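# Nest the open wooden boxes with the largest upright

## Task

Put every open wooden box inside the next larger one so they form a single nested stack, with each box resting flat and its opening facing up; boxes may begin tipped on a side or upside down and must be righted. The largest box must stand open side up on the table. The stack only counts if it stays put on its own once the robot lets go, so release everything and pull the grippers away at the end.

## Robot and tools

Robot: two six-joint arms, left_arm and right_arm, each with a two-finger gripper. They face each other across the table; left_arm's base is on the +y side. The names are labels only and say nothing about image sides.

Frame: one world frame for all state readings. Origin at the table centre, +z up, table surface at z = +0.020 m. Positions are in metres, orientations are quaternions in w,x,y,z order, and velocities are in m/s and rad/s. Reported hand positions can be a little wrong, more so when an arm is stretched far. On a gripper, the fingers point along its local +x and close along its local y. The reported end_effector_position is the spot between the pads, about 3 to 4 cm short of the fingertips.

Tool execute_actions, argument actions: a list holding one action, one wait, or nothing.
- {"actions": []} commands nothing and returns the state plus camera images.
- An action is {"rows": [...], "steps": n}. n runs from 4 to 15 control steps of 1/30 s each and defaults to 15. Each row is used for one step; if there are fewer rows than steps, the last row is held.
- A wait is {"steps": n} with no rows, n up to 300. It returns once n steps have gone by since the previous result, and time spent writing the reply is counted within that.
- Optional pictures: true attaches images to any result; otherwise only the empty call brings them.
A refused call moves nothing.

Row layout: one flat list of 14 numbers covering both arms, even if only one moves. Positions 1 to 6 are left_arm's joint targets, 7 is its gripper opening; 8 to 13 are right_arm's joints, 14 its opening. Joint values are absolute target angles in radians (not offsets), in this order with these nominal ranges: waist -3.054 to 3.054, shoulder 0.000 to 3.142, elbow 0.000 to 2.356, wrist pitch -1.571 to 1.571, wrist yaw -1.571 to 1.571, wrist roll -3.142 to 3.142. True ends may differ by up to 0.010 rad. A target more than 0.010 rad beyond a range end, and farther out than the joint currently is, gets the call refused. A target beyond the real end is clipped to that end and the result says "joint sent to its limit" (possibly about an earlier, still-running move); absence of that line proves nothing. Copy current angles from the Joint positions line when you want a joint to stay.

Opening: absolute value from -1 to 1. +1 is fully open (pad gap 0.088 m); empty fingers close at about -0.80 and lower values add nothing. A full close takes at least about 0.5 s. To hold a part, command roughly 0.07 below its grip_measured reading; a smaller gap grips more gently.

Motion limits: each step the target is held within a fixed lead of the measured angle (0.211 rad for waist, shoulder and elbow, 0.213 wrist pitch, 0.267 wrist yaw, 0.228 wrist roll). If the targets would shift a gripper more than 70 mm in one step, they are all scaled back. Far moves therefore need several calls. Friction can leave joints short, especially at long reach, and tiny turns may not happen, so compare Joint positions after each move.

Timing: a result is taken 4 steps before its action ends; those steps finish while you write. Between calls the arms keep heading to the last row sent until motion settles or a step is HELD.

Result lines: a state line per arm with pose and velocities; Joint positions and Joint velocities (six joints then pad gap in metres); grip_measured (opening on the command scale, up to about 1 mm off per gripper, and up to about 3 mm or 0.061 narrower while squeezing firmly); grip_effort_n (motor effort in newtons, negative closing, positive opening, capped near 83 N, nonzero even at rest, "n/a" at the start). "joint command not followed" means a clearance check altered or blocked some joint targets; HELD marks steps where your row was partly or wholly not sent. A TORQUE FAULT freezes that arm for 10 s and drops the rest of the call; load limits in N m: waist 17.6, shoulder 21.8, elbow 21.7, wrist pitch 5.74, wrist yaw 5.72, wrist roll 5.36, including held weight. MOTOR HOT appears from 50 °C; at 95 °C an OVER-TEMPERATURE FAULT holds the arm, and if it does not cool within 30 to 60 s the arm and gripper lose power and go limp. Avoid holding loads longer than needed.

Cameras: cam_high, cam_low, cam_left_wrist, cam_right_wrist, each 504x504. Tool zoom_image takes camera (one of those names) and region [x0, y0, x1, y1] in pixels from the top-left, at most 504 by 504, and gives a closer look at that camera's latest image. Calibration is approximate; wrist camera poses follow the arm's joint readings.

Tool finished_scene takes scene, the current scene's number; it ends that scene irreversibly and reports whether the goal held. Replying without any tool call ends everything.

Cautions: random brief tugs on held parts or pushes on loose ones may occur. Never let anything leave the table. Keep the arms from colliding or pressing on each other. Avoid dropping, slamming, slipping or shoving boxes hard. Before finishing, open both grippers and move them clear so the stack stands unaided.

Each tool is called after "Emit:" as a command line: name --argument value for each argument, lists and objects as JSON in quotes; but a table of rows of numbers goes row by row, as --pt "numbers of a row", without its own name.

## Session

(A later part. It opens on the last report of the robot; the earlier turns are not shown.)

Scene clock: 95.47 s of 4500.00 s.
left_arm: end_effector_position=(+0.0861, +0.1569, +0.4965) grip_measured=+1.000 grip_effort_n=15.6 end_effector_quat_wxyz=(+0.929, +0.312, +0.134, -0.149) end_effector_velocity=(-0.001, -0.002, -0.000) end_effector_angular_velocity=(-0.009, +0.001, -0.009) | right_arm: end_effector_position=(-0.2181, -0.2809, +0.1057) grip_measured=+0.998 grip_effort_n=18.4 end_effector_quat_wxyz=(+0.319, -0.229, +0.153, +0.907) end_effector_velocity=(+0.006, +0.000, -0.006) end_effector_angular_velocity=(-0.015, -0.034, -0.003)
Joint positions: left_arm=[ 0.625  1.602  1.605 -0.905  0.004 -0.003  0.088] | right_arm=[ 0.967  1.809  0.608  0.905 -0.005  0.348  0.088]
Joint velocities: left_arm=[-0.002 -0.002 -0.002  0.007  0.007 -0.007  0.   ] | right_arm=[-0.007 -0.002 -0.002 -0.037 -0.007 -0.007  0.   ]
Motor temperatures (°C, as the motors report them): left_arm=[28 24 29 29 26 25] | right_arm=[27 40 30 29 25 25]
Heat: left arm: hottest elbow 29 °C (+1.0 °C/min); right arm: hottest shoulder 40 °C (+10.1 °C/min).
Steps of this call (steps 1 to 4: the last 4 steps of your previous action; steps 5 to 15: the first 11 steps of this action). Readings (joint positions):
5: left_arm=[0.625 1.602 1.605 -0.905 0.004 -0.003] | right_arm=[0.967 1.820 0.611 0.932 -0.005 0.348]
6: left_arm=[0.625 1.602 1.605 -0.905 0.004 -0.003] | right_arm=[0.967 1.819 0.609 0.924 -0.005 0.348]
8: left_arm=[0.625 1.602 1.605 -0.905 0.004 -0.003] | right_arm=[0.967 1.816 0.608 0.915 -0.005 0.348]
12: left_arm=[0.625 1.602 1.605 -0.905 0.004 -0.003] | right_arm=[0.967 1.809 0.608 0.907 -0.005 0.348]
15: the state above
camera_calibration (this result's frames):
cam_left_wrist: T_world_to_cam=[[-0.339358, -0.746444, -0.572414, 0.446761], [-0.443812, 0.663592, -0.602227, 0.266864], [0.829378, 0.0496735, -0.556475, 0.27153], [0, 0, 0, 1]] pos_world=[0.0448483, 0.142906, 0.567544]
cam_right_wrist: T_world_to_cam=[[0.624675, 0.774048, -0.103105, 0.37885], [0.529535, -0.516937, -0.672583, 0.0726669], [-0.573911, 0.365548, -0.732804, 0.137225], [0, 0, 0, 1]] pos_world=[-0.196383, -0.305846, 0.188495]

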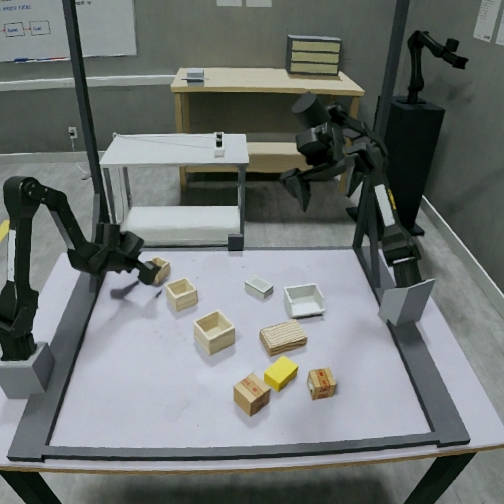

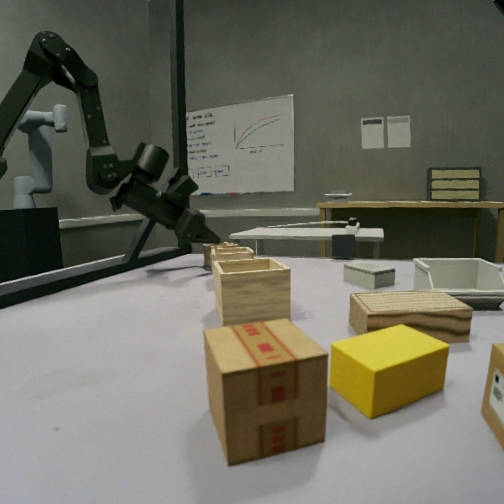

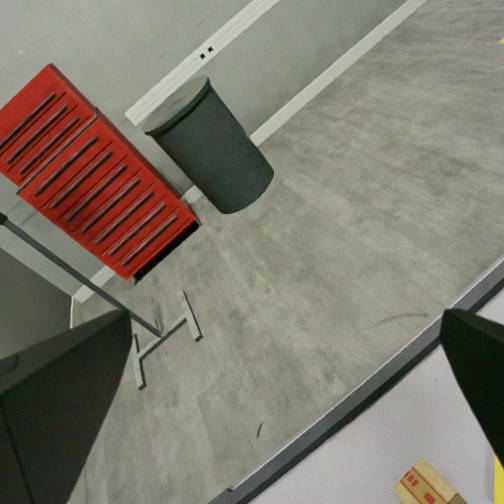

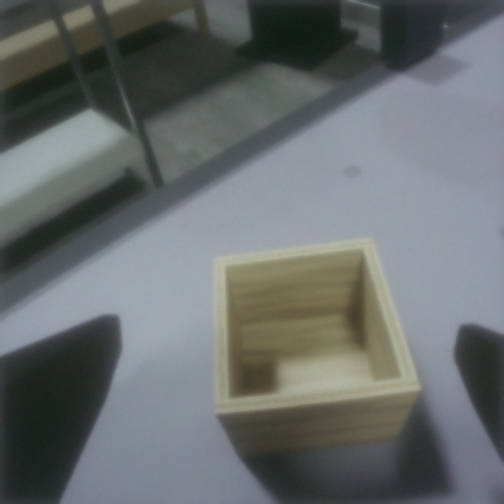

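Emit:
execute_actions --actions '[{"rows":[[0.628,1.6,1.6,-0.905,0,0,1,0.9,1.6,1.4,-0.3,-0.1,0.35,-0.8]]}]'

Emit:
execute_actions --actions '[{"rows":[[0.628,1.6,1.6,-0.905,0,0,1,0.87,1.9,2.2,-1.27,-0.27,0.3,-0.8]]}]'

Emit:
execute_actions --actions '[{"rows":[[0.628,1.6,1.6,-0.905,0,0,1,0.87,1.9,2.2,-1.27,-0.27,0.3,-0.8],[0.628,1.6,1.6,-0.905,0,0,1,0.87,1.9,2.2,-1.27,-0.27,0.3,-0.8],[0.628,1.6,1.6,-0.905,0,0,1,0.87,1.9,2.2,-1.27,-0.27,0.3,-0.8],[0.628,1.6,1.6,-0.905,0,0,1,0.87,1.9,2.2,-1.27,-0.27,0.3,-0.8],[0.628,1.6,1.6,-0.905,0,0,1,0.865,2.285,2.2,-1.27,-0.27,0.3,-0.8]]}]'

Emit:
execute_actions --actions '[{"rows":[[0.628,1.6,1.6,-0.905,0,0,1,0.865,2.285,2.2,-1.27,-0.27,0.3,-0.8]]}]' --pictures true

Scene clock: 96.30 s of 4500.00 s.
left_arm: end_effector_position=(+0.0861, +0.1569, +0.4965) grip_measured=+1.000 grip_effort_n=15.1 end_effector_quat_wxyz=(+0.929, +0.312, +0.134, -0.149) end_effector_velocity=(+0.001, +0.000, -0.001) end_effector_angular_velocity=(-0.005, -0.004, +0.005) | right_arm: end_effector_position=(-0.2841, -0.2460, +0.2239) grip_measured=-0.215 grip_effort_n=-15.1 end_effector_quat_wxyz=(+0.299, -0.175, +0.147, +0.927) end_effector_velocity=(-0.206, +0.082, +0.363) end_effector_angular_velocity=(+0.079, +0.129, +0.064)
Joint positions: left_arm=[ 0.625  1.602  1.605 -0.905  0.004 -0.003  0.088] | right_arm=[ 0.909  1.632  0.954  0.502 -0.083  0.348  0.028]
Joint velocities: left_arm=[-0.002 -0.002 -0.007  0.007 -0.007 -0.007  0.   ] | right_arm=[-0.076 -0.208  1.409 -1.458 -0.11  -0.022 -0.175]
Motor temperatures (°C, as the motors report them): left_arm=[28 24 29 29 26 25] | right_arm=[27 40 30 29 25 25]
Heat: left arm: hottest elbow 29 °C (+1.0 °C/min); right arm: hottest shoulder 40 °C (+9.1 °C/min).
Steps of this call (steps 1 to 4: the last 4 steps of your previous action; steps 5 to 14: the robot went on to your last target; steps 15 to 25: the first 11 steps of this action). Readings (joint positions):
15: left_arm=[0.625 1.602 1.605 -0.905 0.004 -0.003] | right_arm=[0.966 1.798 0.616 0.882 -0.009 0.348]
16: left_arm=[0.625 1.602 1.605 -0.905 0.004 -0.003] | right_arm=[0.960 1.782 0.631 0.838 -0.020 0.348]
18: left_arm=[0.625 1.602 1.605 -0.905 0.004 -0.003] | right_arm=[0.944 1.742 0.676 0.784 -0.039 0.348]
22: left_arm=[0.625 1.602 1.605 -0.905 0.004 -0.003] | right_arm=[0.919 1.663 0.820 0.642 -0.069 0.348]
25: the state above

Scene clock: 96.80 s of 4500.00 s.
left_arm: end_effector_position=(+0.0861, +0.1569, +0.4965) grip_measured=+1.000 grip_effort_n=15.1 end_effector_quat_wxyz=(+0.929, +0.312, +0.134, -0.149) end_effector_velocity=(-0.001, +0.001, +0.000) end_effector_angular_velocity=(-0.003, -0.001, +0.008) | right_arm: end_effector_position=(-0.3502, -0.2118, +0.2395) grip_measured=-0.795 grip_effort_n=-21.2 end_effector_quat_wxyz=(+0.257, -0.315, +0.204, +0.890) end_effector_velocity=(-0.075, -0.015, +0.236) end_effector_angular_velocity=(-0.174, -0.177, +0.026)
Joint positions: left_arm=[ 0.625  1.602  1.605 -0.905  0.004 -0.003  0.088] | right_arm=[ 0.872  1.893  1.651 -0.232 -0.256  0.305  0.   ]
Joint velocities: left_arm=[-0.002 -0.002  0.002 -0.007 -0.007 -0.007  0.   ] | right_arm=[-0.002  0.081  1.267 -1.429 -0.081 -0.022 -0.   ]
Motor temperatures (°C, as the motors report them): left_arm=[28 24 29 29 26 25] | right_arm=[27 40 30 29 25 25]
Heat: left arm: hottest elbow 29 °C (+1.0 °C/min); right arm: hottest shoulder 40 °C (+9.0 °C/min).
Steps of this call (steps 1 to 4: the last 4 steps of your previous action; steps 5 to 15: the first 11 steps of this action). Readings (joint positions):
5: left_arm=[0.625 1.602 1.605 -0.905 0.004 -0.003] | right_arm=[0.901 1.631 1.191 0.262 -0.113 0.343]
6: left_arm=[0.625 1.602 1.605 -0.905 0.004 -0.003] | right_arm=[0.895 1.657 1.250 0.227 -0.158 0.333]
8: left_arm=[0.625 1.602 1.605 -0.905 0.004 -0.003] | right_arm=[0.885 1.733 1.366 0.130 -0.206 0.319]
12: left_arm=[0.625 1.602 1.605 -0.905 0.004 -0.003] | right_arm=[0.874 1.862 1.533 -0.081 -0.245 0.308]
15: the state above

Scene clock: 97.30 s of 4500.00 s.
left_arm: end_effector_position=(+0.0861, +0.1569, +0.4965) grip_measured=+1.000 grip_effort_n=15.1 end_effector_quat_wxyz=(+0.929, +0.312, +0.134, -0.149) end_effector_velocity=(+0.001, +0.001, -0.003) end_effector_angular_velocity=(+0.000, +0.007, +0.013) | right_arm: end_effector_position=(-0.3547, -0.2197, +0.2841) grip_measured=-0.795 grip_effort_n=-23.5 end_effector_quat_wxyz=(+0.267, -0.401, +0.245, +0.841) end_effector_velocity=(+0.132, +0.034, -0.526) end_effector_angular_velocity=(-0.944, -1.289, -0.308)
Joint positions: left_arm=[ 0.625  1.602  1.605 -0.905  0.004 -0.003  0.088] | right_arm=[ 0.87   2.026  2.171 -0.836 -0.267  0.302  0.   ]
Joint velocities: left_arm=[-0.002  0.002 -0.002 -0.007 -0.007 -0.007  0.   ] | right_arm=[-0.007  0.784 -0.002 -0.842 -0.007 -0.007 -0.   ]
Motor temperatures (°C, as the motors report them): left_arm=[28 24 29 29 26 25] | right_arm=[27 40 31 29 25 25]
Heat: left arm: hottest elbow 29 °C (+1.0 °C/min); right arm: hottest shoulder 40 °C (+9.1 °C/min).
Steps of this call (steps 1 to 4: the last 4 steps of your previous action; steps 5 to 15: the first 11 steps of this action). Readings (joint positions):
5: left_arm=[0.625 1.602 1.605 -0.905 0.004 -0.003] | right_arm=[0.872 1.895 1.889 -0.471 -0.263 0.303]
6: left_arm=[0.625 1.602 1.605 -0.905 0.004 -0.003] | right_arm=[0.872 1.895 1.937 -0.520 -0.264 0.302]
8: left_arm=[0.625 1.602 1.605 -0.905 0.004 -0.003] | right_arm=[0.872 1.895 2.031 -0.618 -0.264 0.302]
12: left_arm=[0.625 1.602 1.605 -0.905 0.004 -0.003] | right_arm=[0.871 1.957 2.163 -0.750 -0.267 0.302]
15: the state above

Scene clock: 97.80 s of 4500.00 s.
left_arm: end_effector_position=(+0.0861, +0.1569, +0.4965) grip_measured=+1.000 grip_effort_n=15.6 end_effector_quat_wxyz=(+0.929, +0.312, +0.134, -0.149) end_effector_velocity=(+0.002, +0.002, -0.004) end_effector_angular_velocity=(-0.011, +0.013, +0.021) | right_arm: end_effector_position=(-0.2711, -0.2441, +0.1382) grip_measured=-0.795 grip_effort_n=-23.5 end_effector_quat_wxyz=(+0.293, -0.627, +0.345, +0.634) end_effector_velocity=(-0.007, +0.003, +0.032) end_effector_angular_velocity=(+0.034, +0.008, -0.004)
Joint positions: left_arm=[ 0.625  1.602  1.605 -0.905  0.004 -0.003  0.088] | right_arm=[ 0.867  2.273  2.185 -1.252 -0.267  0.302  0.   ]
Joint velocities: left_arm=[-0.002  0.002 -0.007 -0.007 -0.007 -0.022  0.   ] | right_arm=[-0.002 -0.007  0.115 -0.095  0.022  0.007 -0.   ]
Motor temperatures (°C, as the motors report them): left_arm=[28 24 29 29 26 25] | right_arm=[27 40 31 29 25 25]
Heat: left arm: hottest elbow 29 °C (+1.0 °C/min); right arm: hottest shoulder 40 °C (+9.0 °C/min).
Steps of this call (steps 1 to 4: the last 4 steps of your previous action; steps 5 to 15: the first 11 steps of this action). Readings (joint positions):
5: left_arm=[0.625 1.602 1.605 -0.905 0.004 -0.003] | right_arm=[0.869 2.162 2.174 -0.992 -0.267 0.302]
6: left_arm=[0.625 1.602 1.605 -0.905 0.004 -0.003] | right_arm=[0.869 2.187 2.177 -1.037 -0.267 0.302]
8: left_arm=[0.625 1.602 1.605 -0.905 0.004 -0.003] | right_arm=[0.868 2.229 2.180 -1.135 -0.267 0.302]
12: left_arm=[0.625 1.602 1.605 -0.905 0.004 -0.003] | right_arm=[0.867 2.272 2.180 -1.228 -0.267 0.302]
15: the state above
camera_calibration (this result's frames):
cam_left_wrist: T_world_to_cam=[[-0.339358, -0.746444, -0.572414, 0.446761], [-0.443812, 0.663592, -0.602227, 0.266864], [0.829378, 0.0496735, -0.556475, 0.27153], [0, 0, 0, 1]] pos_world=[0.0448483, 0.142906, 0.567544]
cam_right_wrist: T_world_to_cam=[[0.778838, 0.621481, -0.0846906, 0.388832], [0.614316, -0.728571, 0.302984, -0.0219344], [0.126595, -0.288002, -0.949225, 0.177488], [0, 0, 0, 1]] pos_world=[-0.311832, -0.206516, 0.208052]

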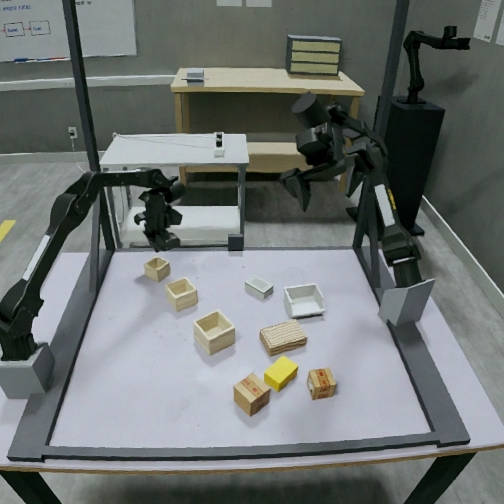

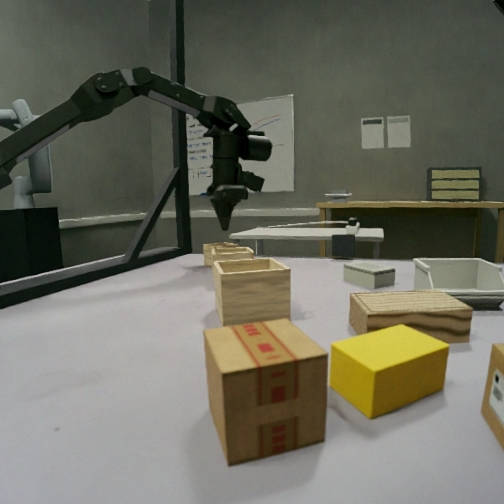

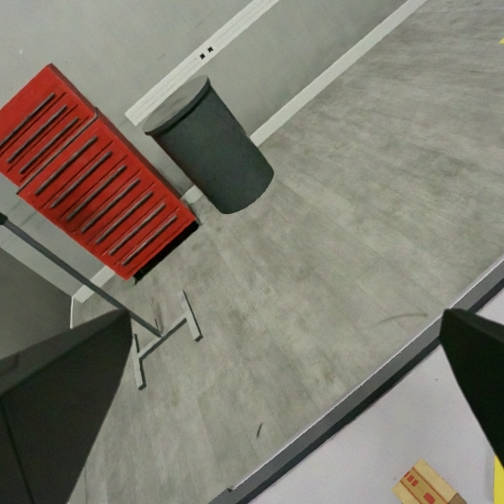

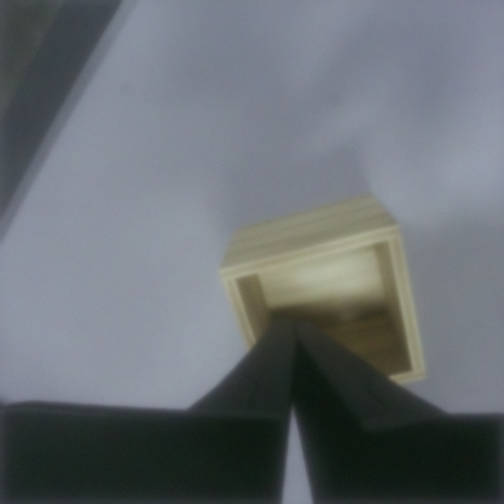

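Emit:
execute_actions --actions '[{"rows":[[0.628,1.6,1.6,-0.905,0,0,1,0.875,2.33,2.17,-1.18,-0.27,0.05,-0.8]]}]' --pictures true

Scene clock: 98.47 s of 4500.00 s.
left_arm: end_effector_position=(+0.0861, +0.1569, +0.4965) grip_measured=+1.000 grip_effort_n=15.1 end_effector_quat_wxyz=(+0.929, +0.312, +0.134, -0.149) end_effector_velocity=(+0.001, +0.001, -0.003) end_effector_angular_velocity=(-0.013, +0.010, +0.018) | right_arm: end_effector_position=(-0.2776, -0.2371, +0.1181) grip_measured=-0.795 grip_effort_n=-24.0 end_effector_quat_wxyz=(+0.215, -0.651, +0.263, +0.678) end_effector_velocity=(-0.002, +0.004, +0.001) end_effector_angular_velocity=(+0.027, +0.019, +0.126)
Joint positions: left_arm=[ 0.625  1.602  1.605 -0.905  0.004 -0.003  0.088] | right_arm=[ 0.871  2.315  2.182 -1.186 -0.267  0.063  0.   ]
Joint velocities: left_arm=[-0.002  0.002 -0.002 -0.007 -0.007 -0.022  0.   ] | right_arm=[-0.002 -0.002 -0.002  0.022  0.007 -0.125 -0.   ]
Motor temperatures (°C, as the motors report them): left_arm=[28 24 29 29 26 25] | right_arm=[27 40 31 29 25 25]
Heat: left arm: hottest elbow 29 °C (+1.0 °C/min); right arm: hottest shoulder 40 °C (+9.1 °C/min).
Steps of this call (steps 1 to 4: the last 4 steps of your previous action; steps 5 to 9: the robot went on to your last target; steps 10 to 20: the first 11 steps of this action). Readings (joint positions):
10: left_arm=[0.625 1.602 1.605 -0.905 0.004 -0.003] | right_arm=[0.867 2.276 2.192 -1.262 -0.267 0.267]
11: left_arm=[0.625 1.602 1.605 -0.905 0.004 -0.003] | right_arm=[0.868 2.279 2.192 -1.240 -0.267 0.212]
13: left_arm=[0.625 1.602 1.605 -0.905 0.004 -0.003] | right_arm=[0.868 2.291 2.192 -1.209 -0.267 0.140]
17: left_arm=[0.625 1.602 1.605 -0.905 0.004 -0.003] | right_arm=[0.871 2.311 2.184 -1.192 -0.267 0.079]
20: the state above
camera_calibration (this result's frames):
cam_left_wrist: T_world_to_cam=[[-0.339358, -0.746444, -0.572414, 0.446761], [-0.443812, 0.663592, -0.602227, 0.266864], [0.829378, 0.0496735, -0.556475, 0.27153], [0, 0, 0, 1]] pos_world=[0.0448483, 0.142906, 0.567544]
cam_right_wrist: T_world_to_cam=[[0.601187, 0.794155, -0.0888367, 0.379962], [0.782397, -0.562349, 0.267616, 0.0835128], [0.162571, -0.230393, -0.959422, 0.186089], [0, 0, 0, 1]] pos_world=[-0.324021, -0.211912, 0.189943]

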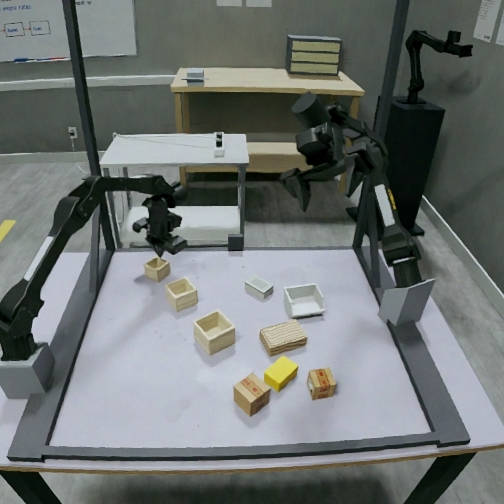

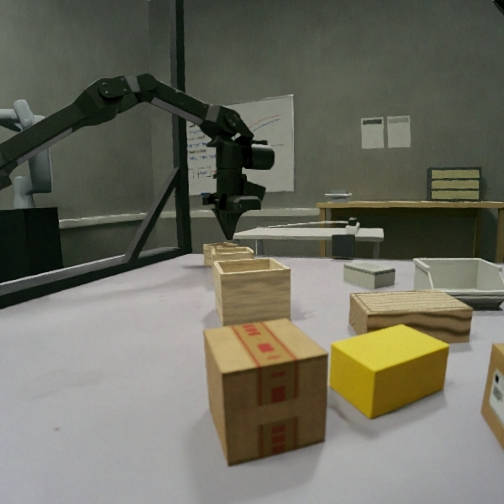

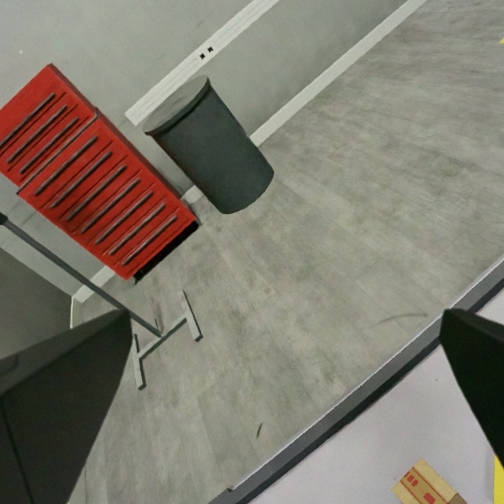

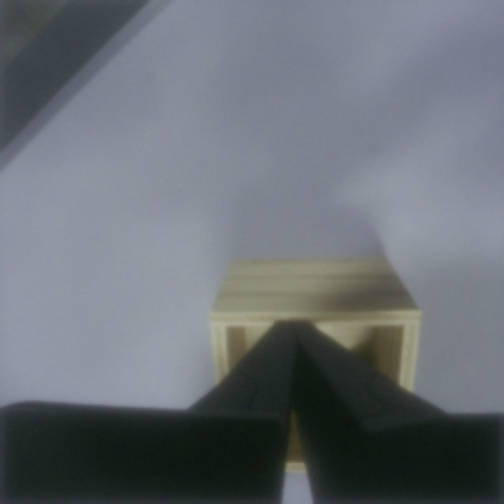

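Emit:
execute_actions --actions '[{"rows":[[0.628,1.6,1.6,-0.905,0,0,1,0.872,2.23,2.0,-1.11,-0.27,0.05,-0.8]]}]' --pictures true

Scene clock: 99.07 s of 4500.00 s.
left_arm: end_effector_position=(+0.0861, +0.1569, +0.4965) grip_measured=+1.000 grip_effort_n=15.1 end_effector_quat_wxyz=(+0.929, +0.312, +0.134, -0.149) end_effector_velocity=(-0.001, -0.000, -0.003) end_effector_angular_velocity=(-0.004, +0.012, -0.001) | right_arm: end_effector_position=(-0.2600, -0.2475, +0.1079) grip_measured=-0.795 grip_effort_n=-24.0 end_effector_quat_wxyz=(+0.211, -0.661, +0.264, +0.670) end_effector_velocity=(-0.004, -0.001, +0.018) end_effector_angular_velocity=(+0.028, +0.049, +0.016)
Joint positions: left_arm=[ 0.625  1.602  1.605 -0.905  0.004 -0.003  0.088] | right_arm=[ 0.871  2.249  2.018 -1.116 -0.267  0.052  0.   ]
Joint velocities: left_arm=[-0.002 -0.002 -0.002 -0.007  0.007 -0.007  0.   ] | right_arm=[-0.002 -0.066 -0.046  0.037 -0.007 -0.007 -0.   ]
Motor temperatures (°C, as the motors report them): left_arm=[28 24 29 29 26 25] | right_arm=[27 40 31 29 25 25]
Heat: left arm: hottest elbow 29 °C (+1.0 °C/min); right arm: hottest shoulder 40 °C (+9.1 °C/min).
Steps of this call (steps 1 to 4: the last 4 steps of your previous action; steps 5 to 7: the robot went on to your last target; steps 8 to 18: the first 11 steps of this action). Readings (joint positions):
8: left_arm=[0.625 1.602 1.605 -0.905 0.004 -0.003] | right_arm=[0.871 2.308 2.164 -1.166 -0.267 0.053]
9: left_arm=[0.625 1.602 1.605 -0.905 0.004 -0.003] | right_arm=[0.871 2.291 2.127 -1.147 -0.267 0.053]
11: left_arm=[0.625 1.602 1.605 -0.905 0.004 -0.003] | right_arm=[0.871 2.267 2.072 -1.141 -0.267 0.053]
15: left_arm=[0.625 1.602 1.605 -0.905 0.004 -0.003] | right_arm=[0.871 2.255 2.028 -1.121 -0.267 0.052]
18: the state above
camera_calibration (this result's frames):
cam_left_wrist: T_world_to_cam=[[-0.339358, -0.746444, -0.572414, 0.446761], [-0.443812, 0.663592, -0.602227, 0.266864], [0.829378, 0.0496735, -0.556475, 0.27153], [0, 0, 0, 1]] pos_world=[0.0448483, 0.142906, 0.567544]
cam_right_wrist: T_world_to_cam=[[0.598455, 0.796266, -0.0883881, 0.376513], [0.779707, -0.553519, 0.2927, 0.0654338], [0.184143, -0.244085, -0.95211, 0.172534], [0, 0, 0, 1]] pos_world=[-0.308116, -0.221473, 0.178398]

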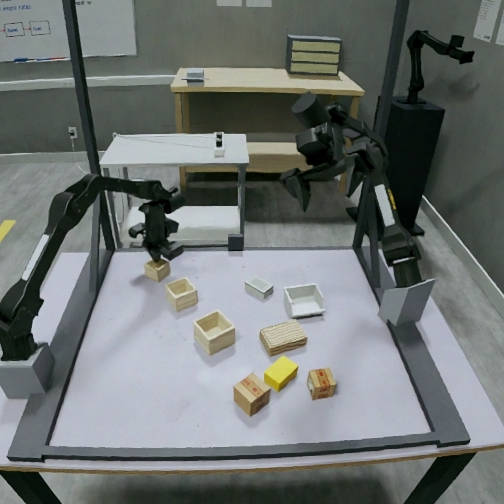

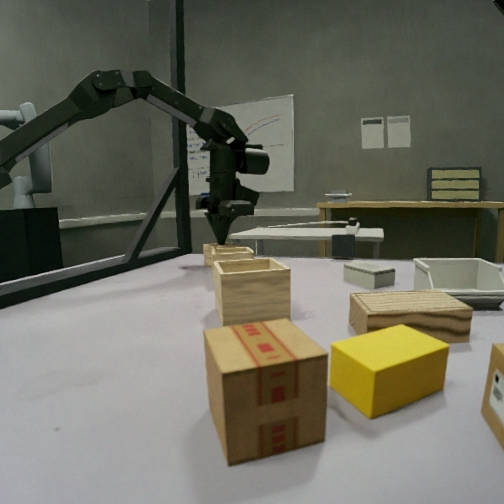

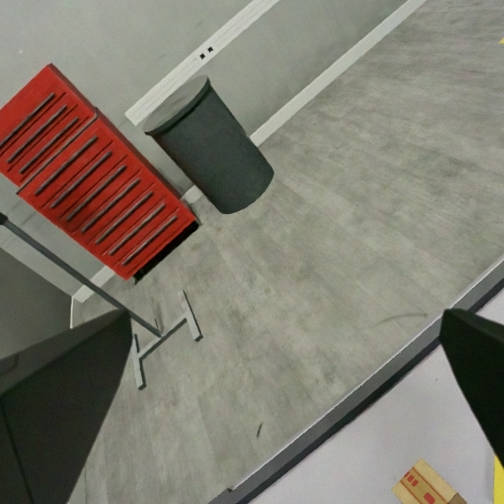

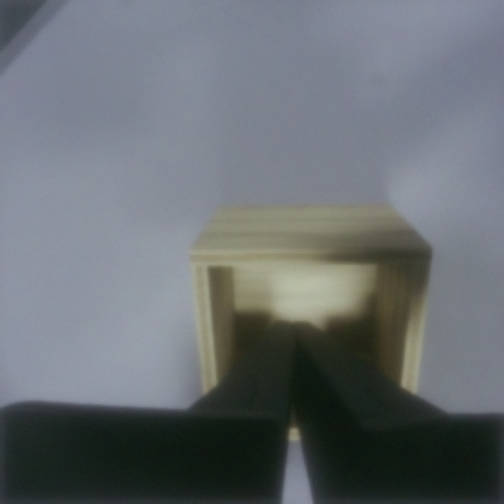

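Tips near rim level, inside. Descend.

Emit:
execute_actions --actions '[{"rows":[[0.628,1.6,1.6,-0.905,0,0,1,0.865,2.30,1.97,-1.08,-0.27,0.05,-0.8]]}]'

Emit:
execute_actions --actions '[{"rows":[[0.628,1.6,1.6,-0.905,0,0,1,0.865,2.30,1.97,-1.08,-0.27,0.05,0.6]]}]' --pictures true

Scene clock: 99.57 s of 4500.00 s.
left_arm: end_effector_position=(+0.0861, +0.1569, +0.4965) grip_measured=+1.000 grip_effort_n=15.1 end_effector_quat_wxyz=(+0.929, +0.312, +0.134, -0.149) end_effector_velocity=(-0.001, +0.003, -0.004) end_effector_angular_velocity=(-0.010, +0.017, +0.023) | right_arm: end_effector_position=(-0.2491, -0.2466, +0.0828) grip_measured=-0.795 grip_effort_n=-24.0 end_effector_quat_wxyz=(+0.212, -0.673, +0.272, +0.654) end_effector_velocity=(+0.002, -0.001, -0.001) end_effector_angular_velocity=(-0.012, -0.006, -0.012)
Joint positions: left_arm=[ 0.625  1.602  1.605 -0.905  0.004 -0.003  0.088] | right_arm=[ 0.867  2.286  1.98  -1.085 -0.267  0.052  0.   ]
Joint velocities: left_arm=[-0.002 -0.002 -0.002 -0.022 -0.007 -0.022  0.   ] | right_arm=[-0.002  0.002 -0.002 -0.007 -0.007  0.007 -0.   ]
Motor temperatures (°C, as the motors report them): left_arm=[28 24 29 29 26 25] | right_arm=[27 40 31 29 25 25]
Heat: left arm: hottest elbow 29 °C (+1.0 °C/min); right arm: hottest shoulder 40 °C (+9.0 °C/min).
Steps of this call (steps 1 to 4: the last 4 steps of your previous action; steps 5 to 15: the first 11 steps of this action). Readings (joint positions):
5: left_arm=[0.625 1.602 1.605 -0.905 0.004 -0.003] | right_arm=[0.871 2.242 2.012 -1.109 -0.267 0.052]
6: left_arm=[0.625 1.602 1.605 -0.905 0.004 -0.003] | right_arm=[0.871 2.244 2.007 -1.100 -0.267 0.052]
8: left_arm=[0.625 1.602 1.605 -0.905 0.004 -0.003] | right_arm=[0.870 2.253 2.000 -1.091 -0.267 0.052]
12: left_arm=[0.625 1.602 1.605 -0.905 0.004 -0.003] | right_arm=[0.868 2.279 1.984 -1.087 -0.267 0.052]
15: the state above

Scene clock: 100.07 s of 4500.00 s.
left_arm: end_effector_position=(+0.0861, +0.1569, +0.4965) grip_measured=+1.000 grip_effort_n=15.6 end_effector_quat_wxyz=(+0.929, +0.312, +0.134, -0.149) end_effector_velocity=(+0.002, +0.003, -0.001) end_effector_angular_velocity=(-0.003, +0.006, +0.017) | right_arm: end_effector_position=(-0.2497, -0.2460, +0.0826) grip_measured=-0.217 grip_effort_n=83.0 end_effector_quat_wxyz=(+0.212, -0.672, +0.272, +0.655) end_effector_velocity=(+0.001, -0.001, +0.003) end_effector_angular_velocity=(-0.007, +0.003, +0.004)
Joint positions: left_arm=[ 0.625  1.602  1.605 -0.905  0.004 -0.003  0.088] | right_arm=[ 0.866  2.287  1.98  -1.081 -0.267  0.052  0.028]
Joint velocities: left_arm=[ 0.002  0.002 -0.002 -0.007 -0.007 -0.007  0.   ] | right_arm=[-0.002 -0.007 -0.002 -0.007 -0.007 -0.007 -0.   ]
Motor temperatures (°C, as the motors report them): left_arm=[28 24 29 29 26 25] | right_arm=[27 40 31 28 25 25]
Heat: left arm: hottest elbow 29 °C (+1.0 °C/min); right arm: hottest shoulder 40 °C (+9.1 °C/min).
Steps of this call (steps 1 to 4: the last 4 steps of your previous action; steps 5 to 15: the first 11 steps of this action). Readings (joint positions):
5: left_arm=[0.625 1.602 1.605 -0.905 0.004 -0.003] | right_arm=[0.867 2.287 1.980 -1.082 -0.267 0.052]
6: left_arm=[0.625 1.602 1.605 -0.905 0.004 -0.003] | right_arm=[0.867 2.287 1.980 -1.082 -0.267 0.052]
8: left_arm=[0.625 1.602 1.605 -0.905 0.004 -0.003] | right_arm=[0.867 2.287 1.980 -1.082 -0.267 0.052]
12: left_arm=[0.625 1.602 1.605 -0.905 0.004 -0.003] | right_arm=[0.867 2.287 1.980 -1.082 -0.267 0.052]
15: the state above
camera_calibration (this result's frames):
cam_left_wrist: T_world_to_cam=[[-0.339358, -0.746444, -0.572414, 0.446761], [-0.443812, 0.663592, -0.602227, 0.266864], [0.829378, 0.0496735, -0.556475, 0.27153], [0, 0, 0, 1]] pos_world=[0.0448483, 0.142906, 0.567544]
cam_right_wrist: T_world_to_cam=[[0.610899, 0.786925, -0.086902, 0.367576], [0.762998, -0.555897, 0.329868, 0.057762], [0.211273, -0.267822, -0.940019, 0.146807], [0, 0, 0, 1]] pos_world=[-0.299641, -0.217827, 0.150891]

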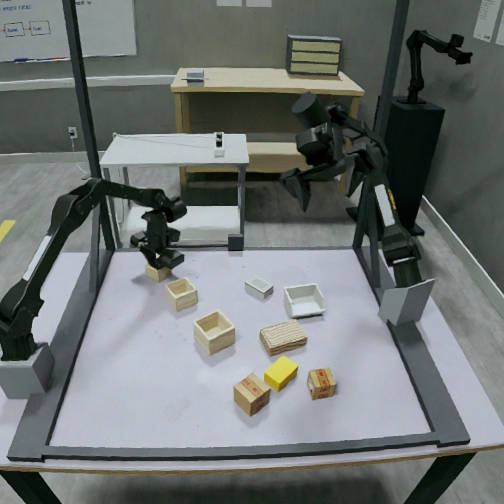

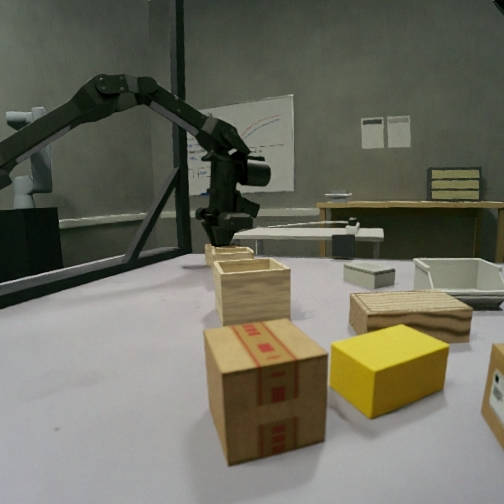

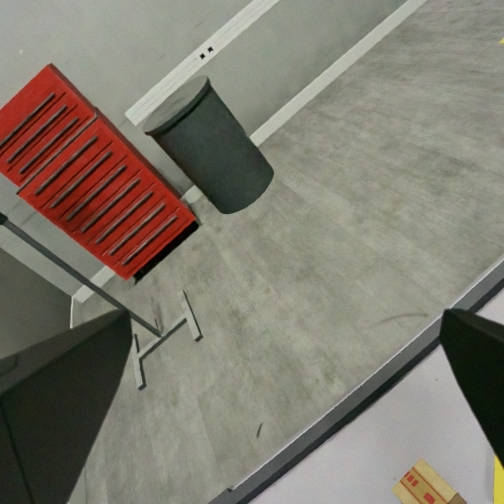

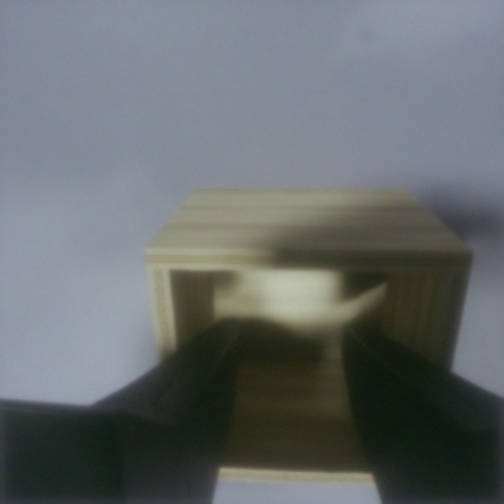

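Emit:
execute_actions --actions '[{"rows":[[0.628,1.6,1.6,-0.905,0,0,1,0.865,2.12,2.05,-1.18,-0.27,0.05,0.0]]}]'

Emit:
execute_actions --actions '[{"rows":[[0.628,1.6,1.6,-0.905,0,0,1,0.48,2.12,2.05,-1.18,-0.3,0.05,0.0]]}]'

Emit:
execute_actions --actions '[{"rows":[[0.628,1.6,1.6,-0.905,0,0,1,0.48,2.12,2.05,-1.18,-0.3,0.05,0.0]],"steps":10}]' --pictures true

Scene clock: 100.67 s of 4500.00 s.
left_arm: end_effector_position=(+0.0861, +0.1569, +0.4965) grip_measured=+1.000 grip_effort_n=15.1 end_effector_quat_wxyz=(+0.929, +0.312, +0.134, -0.149) end_effector_velocity=(-0.001, -0.000, -0.002) end_effector_angular_velocity=(-0.012, +0.007, +0.012) | right_arm: end_effector_position=(-0.2716, -0.2522, +0.1749) grip_measured=-0.217 grip_effort_n=83.0 end_effector_quat_wxyz=(+0.215, -0.626, +0.245, +0.709) end_effector_velocity=(-0.022, -0.011, +0.098) end_effector_angular_velocity=(+0.104, +0.153, +0.046)
Joint positions: left_arm=[ 0.625  1.602  1.605 -0.905  0.004 -0.003  0.088] | right_arm=[ 0.866  2.118  2.051 -1.169 -0.267  0.052  0.028]
Joint velocities: left_arm=[-0.007 -0.002 -0.002 -0.007 -0.007 -0.022  0.   ] | right_arm=[ 0.002 -0.173  0.081 -0.066 -0.007 -0.007 -0.   ]
Motor temperatures (°C, as the motors report them): left_arm=[28 24 29 29 26 25] | right_arm=[27 40 31 28 25 25]
Heat: left arm: hottest elbow 29 °C (+1.0 °C/min); right arm: hottest shoulder 40 °C (+9.0 °C/min).
Steps of this call (steps 1 to 4: the last 4 steps of your previous action; steps 5 to 7: the robot went on to your last target; steps 8 to 18: the first 11 steps of this action). Readings (joint positions):
8: left_arm=[0.625 1.602 1.605 -0.905 0.004 -0.003] | right_arm=[0.866 2.279 1.982 -1.085 -0.267 0.052]
9: left_arm=[0.625 1.602 1.605 -0.905 0.004 -0.003] | right_arm=[0.866 2.270 1.983 -1.106 -0.267 0.052]
11: left_arm=[0.625 1.602 1.605 -0.905 0.004 -0.003] | right_arm=[0.866 2.236 1.988 -1.140 -0.267 0.052]
15: left_arm=[0.625 1.602 1.605 -0.905 0.004 -0.003] | right_arm=[0.866 2.154 2.031 -1.161 -0.267 0.052]
18: the state above

Scene clock: 101.17 s of 4500.00 s.
left_arm: end_effector_position=(+0.0861, +0.1569, +0.4965) grip_measured=+1.000 grip_effort_n=15.1 end_effector_quat_wxyz=(+0.929, +0.312, +0.134, -0.149) end_effector_velocity=(+0.000, -0.000, -0.004) end_effector_angular_velocity=(-0.002, +0.016, +0.002) | right_arm: end_effector_position=(-0.1725, -0.1400, +0.2091) grip_measured=-0.217 grip_effort_n=83.0 end_effector_quat_wxyz=(+0.345, -0.565, +0.314, +0.680) end_effector_velocity=(+0.310, +0.254, +0.098) end_effector_angular_velocity=(+0.243, +0.012, -0.842)
Joint positions: left_arm=[ 0.625  1.602  1.605 -0.905  0.004 -0.003  0.088] | right_arm=[ 0.536  2.115  2.052 -1.178 -0.29   0.051  0.028]
Joint velocities: left_arm=[-0.002  0.002 -0.002 -0.007  0.007 -0.007  0.   ] | right_arm=[-0.872 -0.002 -0.007 -0.007 -0.007  0.007 -0.   ]
Motor temperatures (°C, as the motors report them): left_arm=[28 24 29 29 26 25] | right_arm=[28 40 31 28 25 25]
Heat: left arm: hottest elbow 29 °C (+1.0 °C/min); right arm: hottest shoulder 40 °C (+9.1 °C/min).
Steps of this call (steps 1 to 4: the last 4 steps of your previous action; steps 5 to 15: the first 11 steps of this action). Readings (joint positions):
5: left_arm=[0.625 1.602 1.605 -0.905 0.004 -0.003] | right_arm=[0.862 2.115 2.052 -1.178 -0.273 0.051]
6: left_arm=[0.625 1.602 1.605 -0.905 0.004 -0.003] | right_arm=[0.846 2.115 2.052 -1.178 -0.284 0.051]
8: left_arm=[0.625 1.602 1.605 -0.905 0.004 -0.003] | right_arm=[0.788 2.115 2.052 -1.178 -0.286 0.051]
12: left_arm=[0.625 1.602 1.605 -0.905 0.004 -0.003] | right_arm=[0.640 2.115 2.052 -1.178 -0.287 0.051]
15: the state above

Scene clock: 101.50 s of 4500.00 s.
left_arm: end_effector_position=(+0.0861, +0.1569, +0.4965) grip_measured=+1.000 grip_effort_n=15.1 end_effector_quat_wxyz=(+0.929, +0.312, +0.134, -0.149) end_effector_velocity=(-0.003, -0.000, -0.001) end_effector_angular_velocity=(-0.005, +0.008, -0.004) | right_arm: end_effector_position=(-0.1535, -0.1249, +0.2154) grip_measured=-0.217 grip_effort_n=83.0 end_effector_quat_wxyz=(+0.365, -0.553, +0.325, +0.675) end_effector_velocity=(-0.009, -0.006, -0.003) end_effector_angular_velocity=(-0.014, +0.018, +0.028)
Joint positions: left_arm=[ 0.625  1.602  1.605 -0.905  0.004 -0.003  0.088] | right_arm=[ 0.481  2.115  2.052 -1.178 -0.295  0.051  0.028]
Joint velocities: left_arm=[-0.002 -0.007 -0.002 -0.007  0.007 -0.007  0.   ] | right_arm=[ 0.017 -0.002 -0.007  0.007 -0.022 -0.007 -0.   ]
Motor temperatures (°C, as the motors report them): left_arm=[29 24 29 29 26 25] | right_arm=[28 40 31 28 25 25]
Heat: left arm: hottest waist 29 °C (+1.0 °C/min); right arm: hottest shoulder 40 °C (+9.1 °C/min).
Steps of this call (steps 1 to 4: the last 4 steps of your previous action; steps 5 to 10: the first 6 steps of this action). Readings (joint positions):
5: left_arm=[0.625 1.602 1.605 -0.905 0.004 -0.003] | right_arm=[0.472 2.115 2.052 -1.178 -0.290 0.051]
6: left_arm=[0.625 1.602 1.605 -0.905 0.004 -0.003] | right_arm=[0.473 2.115 2.052 -1.178 -0.293 0.051]
8: left_arm=[0.625 1.602 1.605 -0.905 0.004 -0.003] | right_arm=[0.478 2.115 2.052 -1.178 -0.295 0.051]
10: the state above
camera_calibration (this result's frames):
cam_left_wrist: T_world_to_cam=[[-0.339358, -0.746444, -0.572414, 0.446761], [-0.443812, 0.663592, -0.602227, 0.266864], [0.829378, 0.0496735, -0.556475, 0.27153], [0, 0, 0, 1]] pos_world=[0.0448483, 0.142906, 0.567544]
cam_right_wrist: T_world_to_cam=[[0.828702, 0.558286, -0.0396339, 0.21978], [0.558989, -0.822039, 0.108554, -0.00902936], [0.0280235, -0.112114, -0.9933, 0.286567], [0, 0, 0, 1]] pos_world=[-0.185116, -0.0979945, 0.294338]

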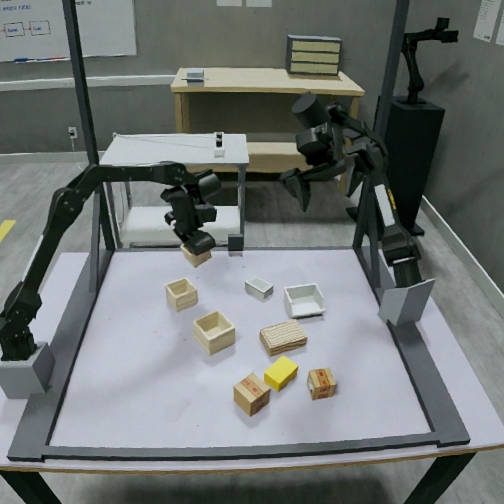

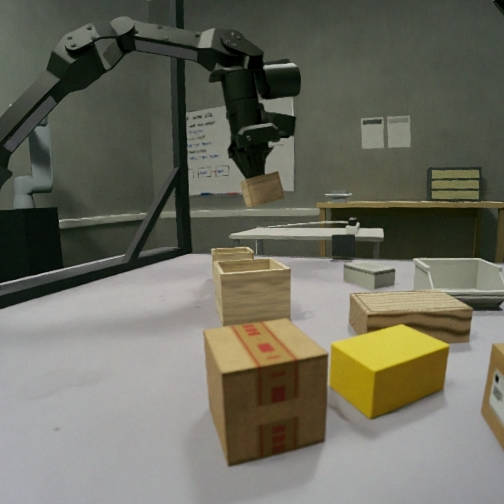

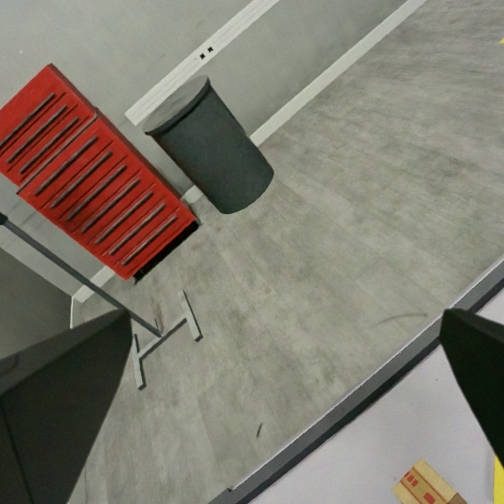

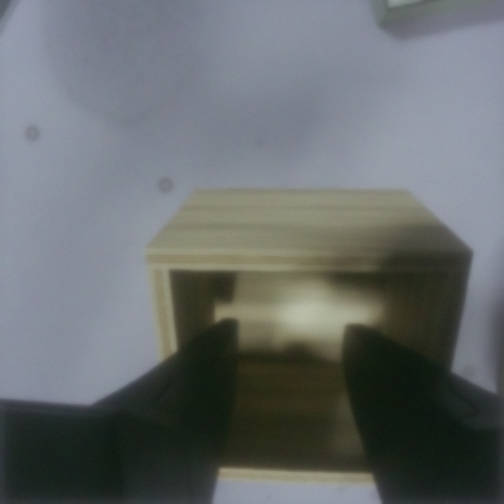

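Emit:
execute_actions --actions '[{"rows":[[0.628,1.6,1.6,-0.905,0,0,1,0.53,2.25,2.1,-1.33,-0.3,0.05,0.0]]}]'

Emit:
execute_actions --actions '[{"rows":[[0.628,1.6,1.6,-0.905,0,0,1,0.53,2.25,2.1,-1.33,-0.3,0.05,0.0]],"steps":8}]' --pictures true

Scene clock: 102.10 s of 4500.00 s.
left_arm: end_effector_position=(+0.0861, +0.1569, +0.4965) grip_measured=+1.000 grip_effort_n=15.1 end_effector_quat_wxyz=(+0.929, +0.312, +0.134, -0.149) end_effector_velocity=(+0.001, -0.002, -0.001) end_effector_angular_velocity=(-0.034, +0.010, +0.004) | right_arm: end_effector_position=(-0.1469, -0.1536, +0.1626) grip_measured=-0.217 grip_effort_n=83.0 end_effector_quat_wxyz=(+0.331, -0.626, +0.372, +0.600) end_effector_velocity=(+0.005, -0.006, +0.004) end_effector_angular_velocity=(-0.027, -0.012, -0.023)
Joint positions: left_arm=[ 0.625  1.602  1.605 -0.905  0.004 -0.003  0.088] | right_arm=[ 0.531  2.242  2.088 -1.322 -0.296  0.051  0.028]
Joint velocities: left_arm=[-0.002  0.002 -0.002  0.007  0.007 -0.037  0.   ] | right_arm=[-0.007 -0.007 -0.002 -0.037 -0.007  0.007 -0.   ]
Motor temperatures (°C, as the motors report them): left_arm=[29 24 29 29 26 25] | right_arm=[28 40 31 28 25 25]
Heat: left arm: hottest waist 29 °C (+1.0 °C/min); right arm: hottest shoulder 40 °C (+9.1 °C/min).
Steps of this call (steps 1 to 4: the last 4 steps of your previous action; steps 5 to 7: the robot went on to your last target; steps 8 to 18: the first 11 steps of this action). Readings (joint positions):
8: left_arm=[0.625 1.602 1.605 -0.905 0.004 -0.003] | right_arm=[0.483 2.126 2.058 -1.194 -0.295 0.051]
9: left_arm=[0.625 1.602 1.605 -0.905 0.004 -0.003] | right_arm=[0.487 2.141 2.075 -1.232 -0.295 0.051]
11: left_arm=[0.625 1.602 1.605 -0.905 0.004 -0.003] | right_arm=[0.502 2.174 2.088 -1.274 -0.296 0.051]
15: left_arm=[0.625 1.602 1.605 -0.905 0.004 -0.003] | right_arm=[0.528 2.233 2.088 -1.313 -0.296 0.051]
18: the state above

Scene clock: 102.37 s of 4500.00 s.
left_arm: end_effector_position=(+0.0861, +0.1569, +0.4965) grip_measured=+1.000 grip_effort_n=15.1 end_effector_quat_wxyz=(+0.929, +0.312, +0.134, -0.149) end_effector_velocity=(-0.001, -0.000, -0.002) end_effector_angular_velocity=(+0.015, +0.001, +0.002) | right_arm: end_effector_position=(-0.1470, -0.1539, +0.1637) grip_measured=-0.217 grip_effort_n=83.0 end_effector_quat_wxyz=(+0.330, -0.626, +0.373, +0.600) end_effector_velocity=(-0.001, -0.003, +0.001) end_effector_angular_velocity=(-0.017, +0.015, +0.002)
Joint positions: left_arm=[ 0.625  1.602  1.605 -0.905  0.004 -0.003  0.088] | right_arm=[ 0.531  2.242  2.092 -1.327 -0.296  0.051  0.028]
Joint velocities: left_arm=[-0.007 -0.002 -0.002 -0.007 -0.007  0.007  0.   ] | right_arm=[-0.002 -0.002 -0.002 -0.007 -0.022 -0.007  0.   ]
Motor temperatures (°C, as the motors report them): left_arm=[29 24 29 29 26 25] | right_arm=[28 40 31 28 25 25]
Heat: left arm: hottest waist 29 °C (+1.0 °C/min); right arm: hottest shoulder 40 °C (+9.1 °C/min).
Steps of this call (steps 1 to 4: the last 4 steps of your previous action; steps 5 to 8: the first 4 steps of this action). Readings (joint positions):
5: left_arm=[0.625 1.602 1.605 -0.905 0.004 -0.003] | right_arm=[0.531 2.242 2.092 -1.326 -0.296 0.051]
6: left_arm=[0.625 1.602 1.605 -0.905 0.004 -0.003] | right_arm=[0.531 2.242 2.092 -1.327 -0.296 0.051]
8: the state above
camera_calibration (this result's frames):
cam_left_wrist: T_world_to_cam=[[-0.339358, -0.746444, -0.572414, 0.446761], [-0.443812, 0.663592, -0.602227, 0.266864], [0.829378, 0.0496735, -0.556475, 0.27153], [0, 0, 0, 1]] pos_world=[0.0448483, 0.142906, 0.567544]
cam_right_wrist: T_world_to_cam=[[0.841606, 0.53781, -0.0496015, 0.228864], [0.52034, -0.78279, 0.341301, -0.06853], [0.144728, -0.313051, -0.938644, 0.209014], [0, 0, 0, 1]] pos_world=[-0.187204, -0.111298, 0.230931]

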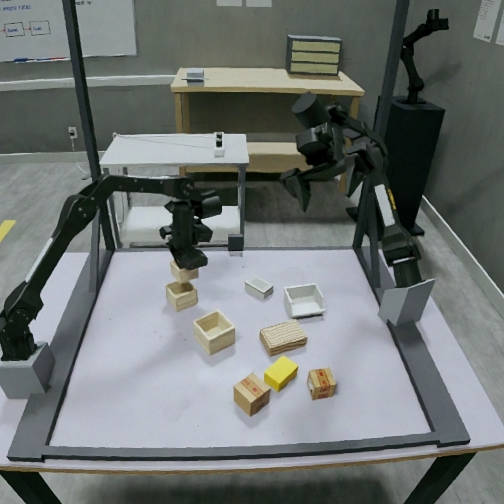

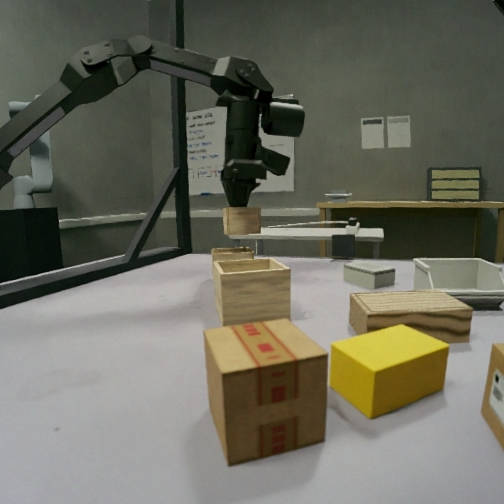

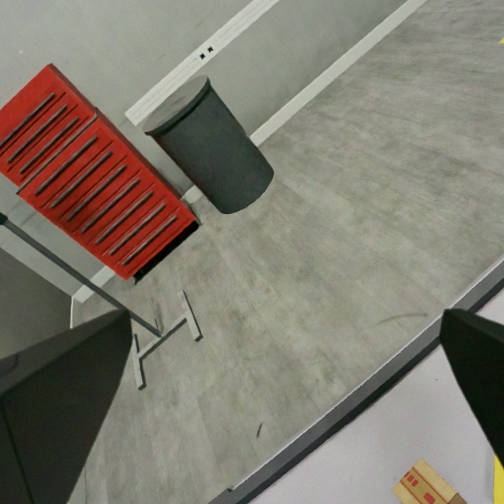

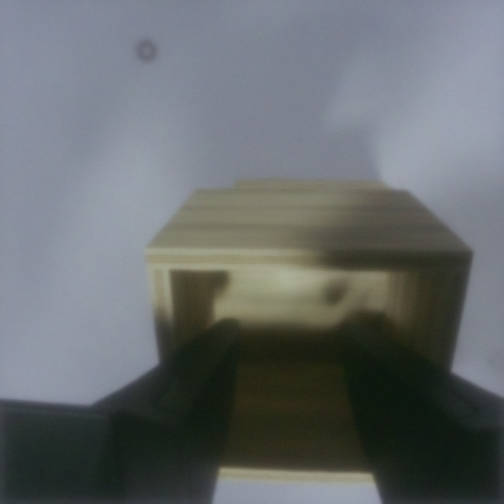

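Emit:
zoom_image --camera "cam_high" --region '[130,230,250,350]'

Region (130, 230, 250, 350) of cam_high's 504x504 image, scaled by 4.200, with more detail than that image has.

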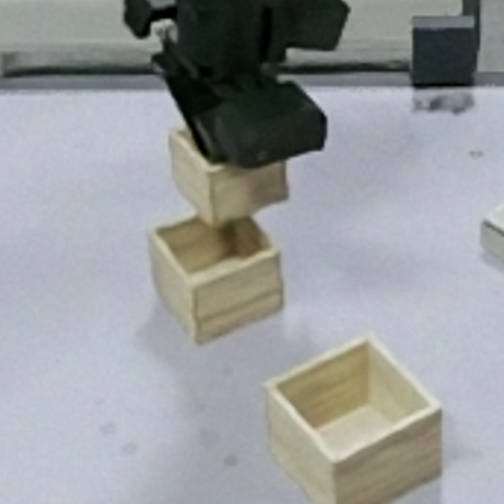

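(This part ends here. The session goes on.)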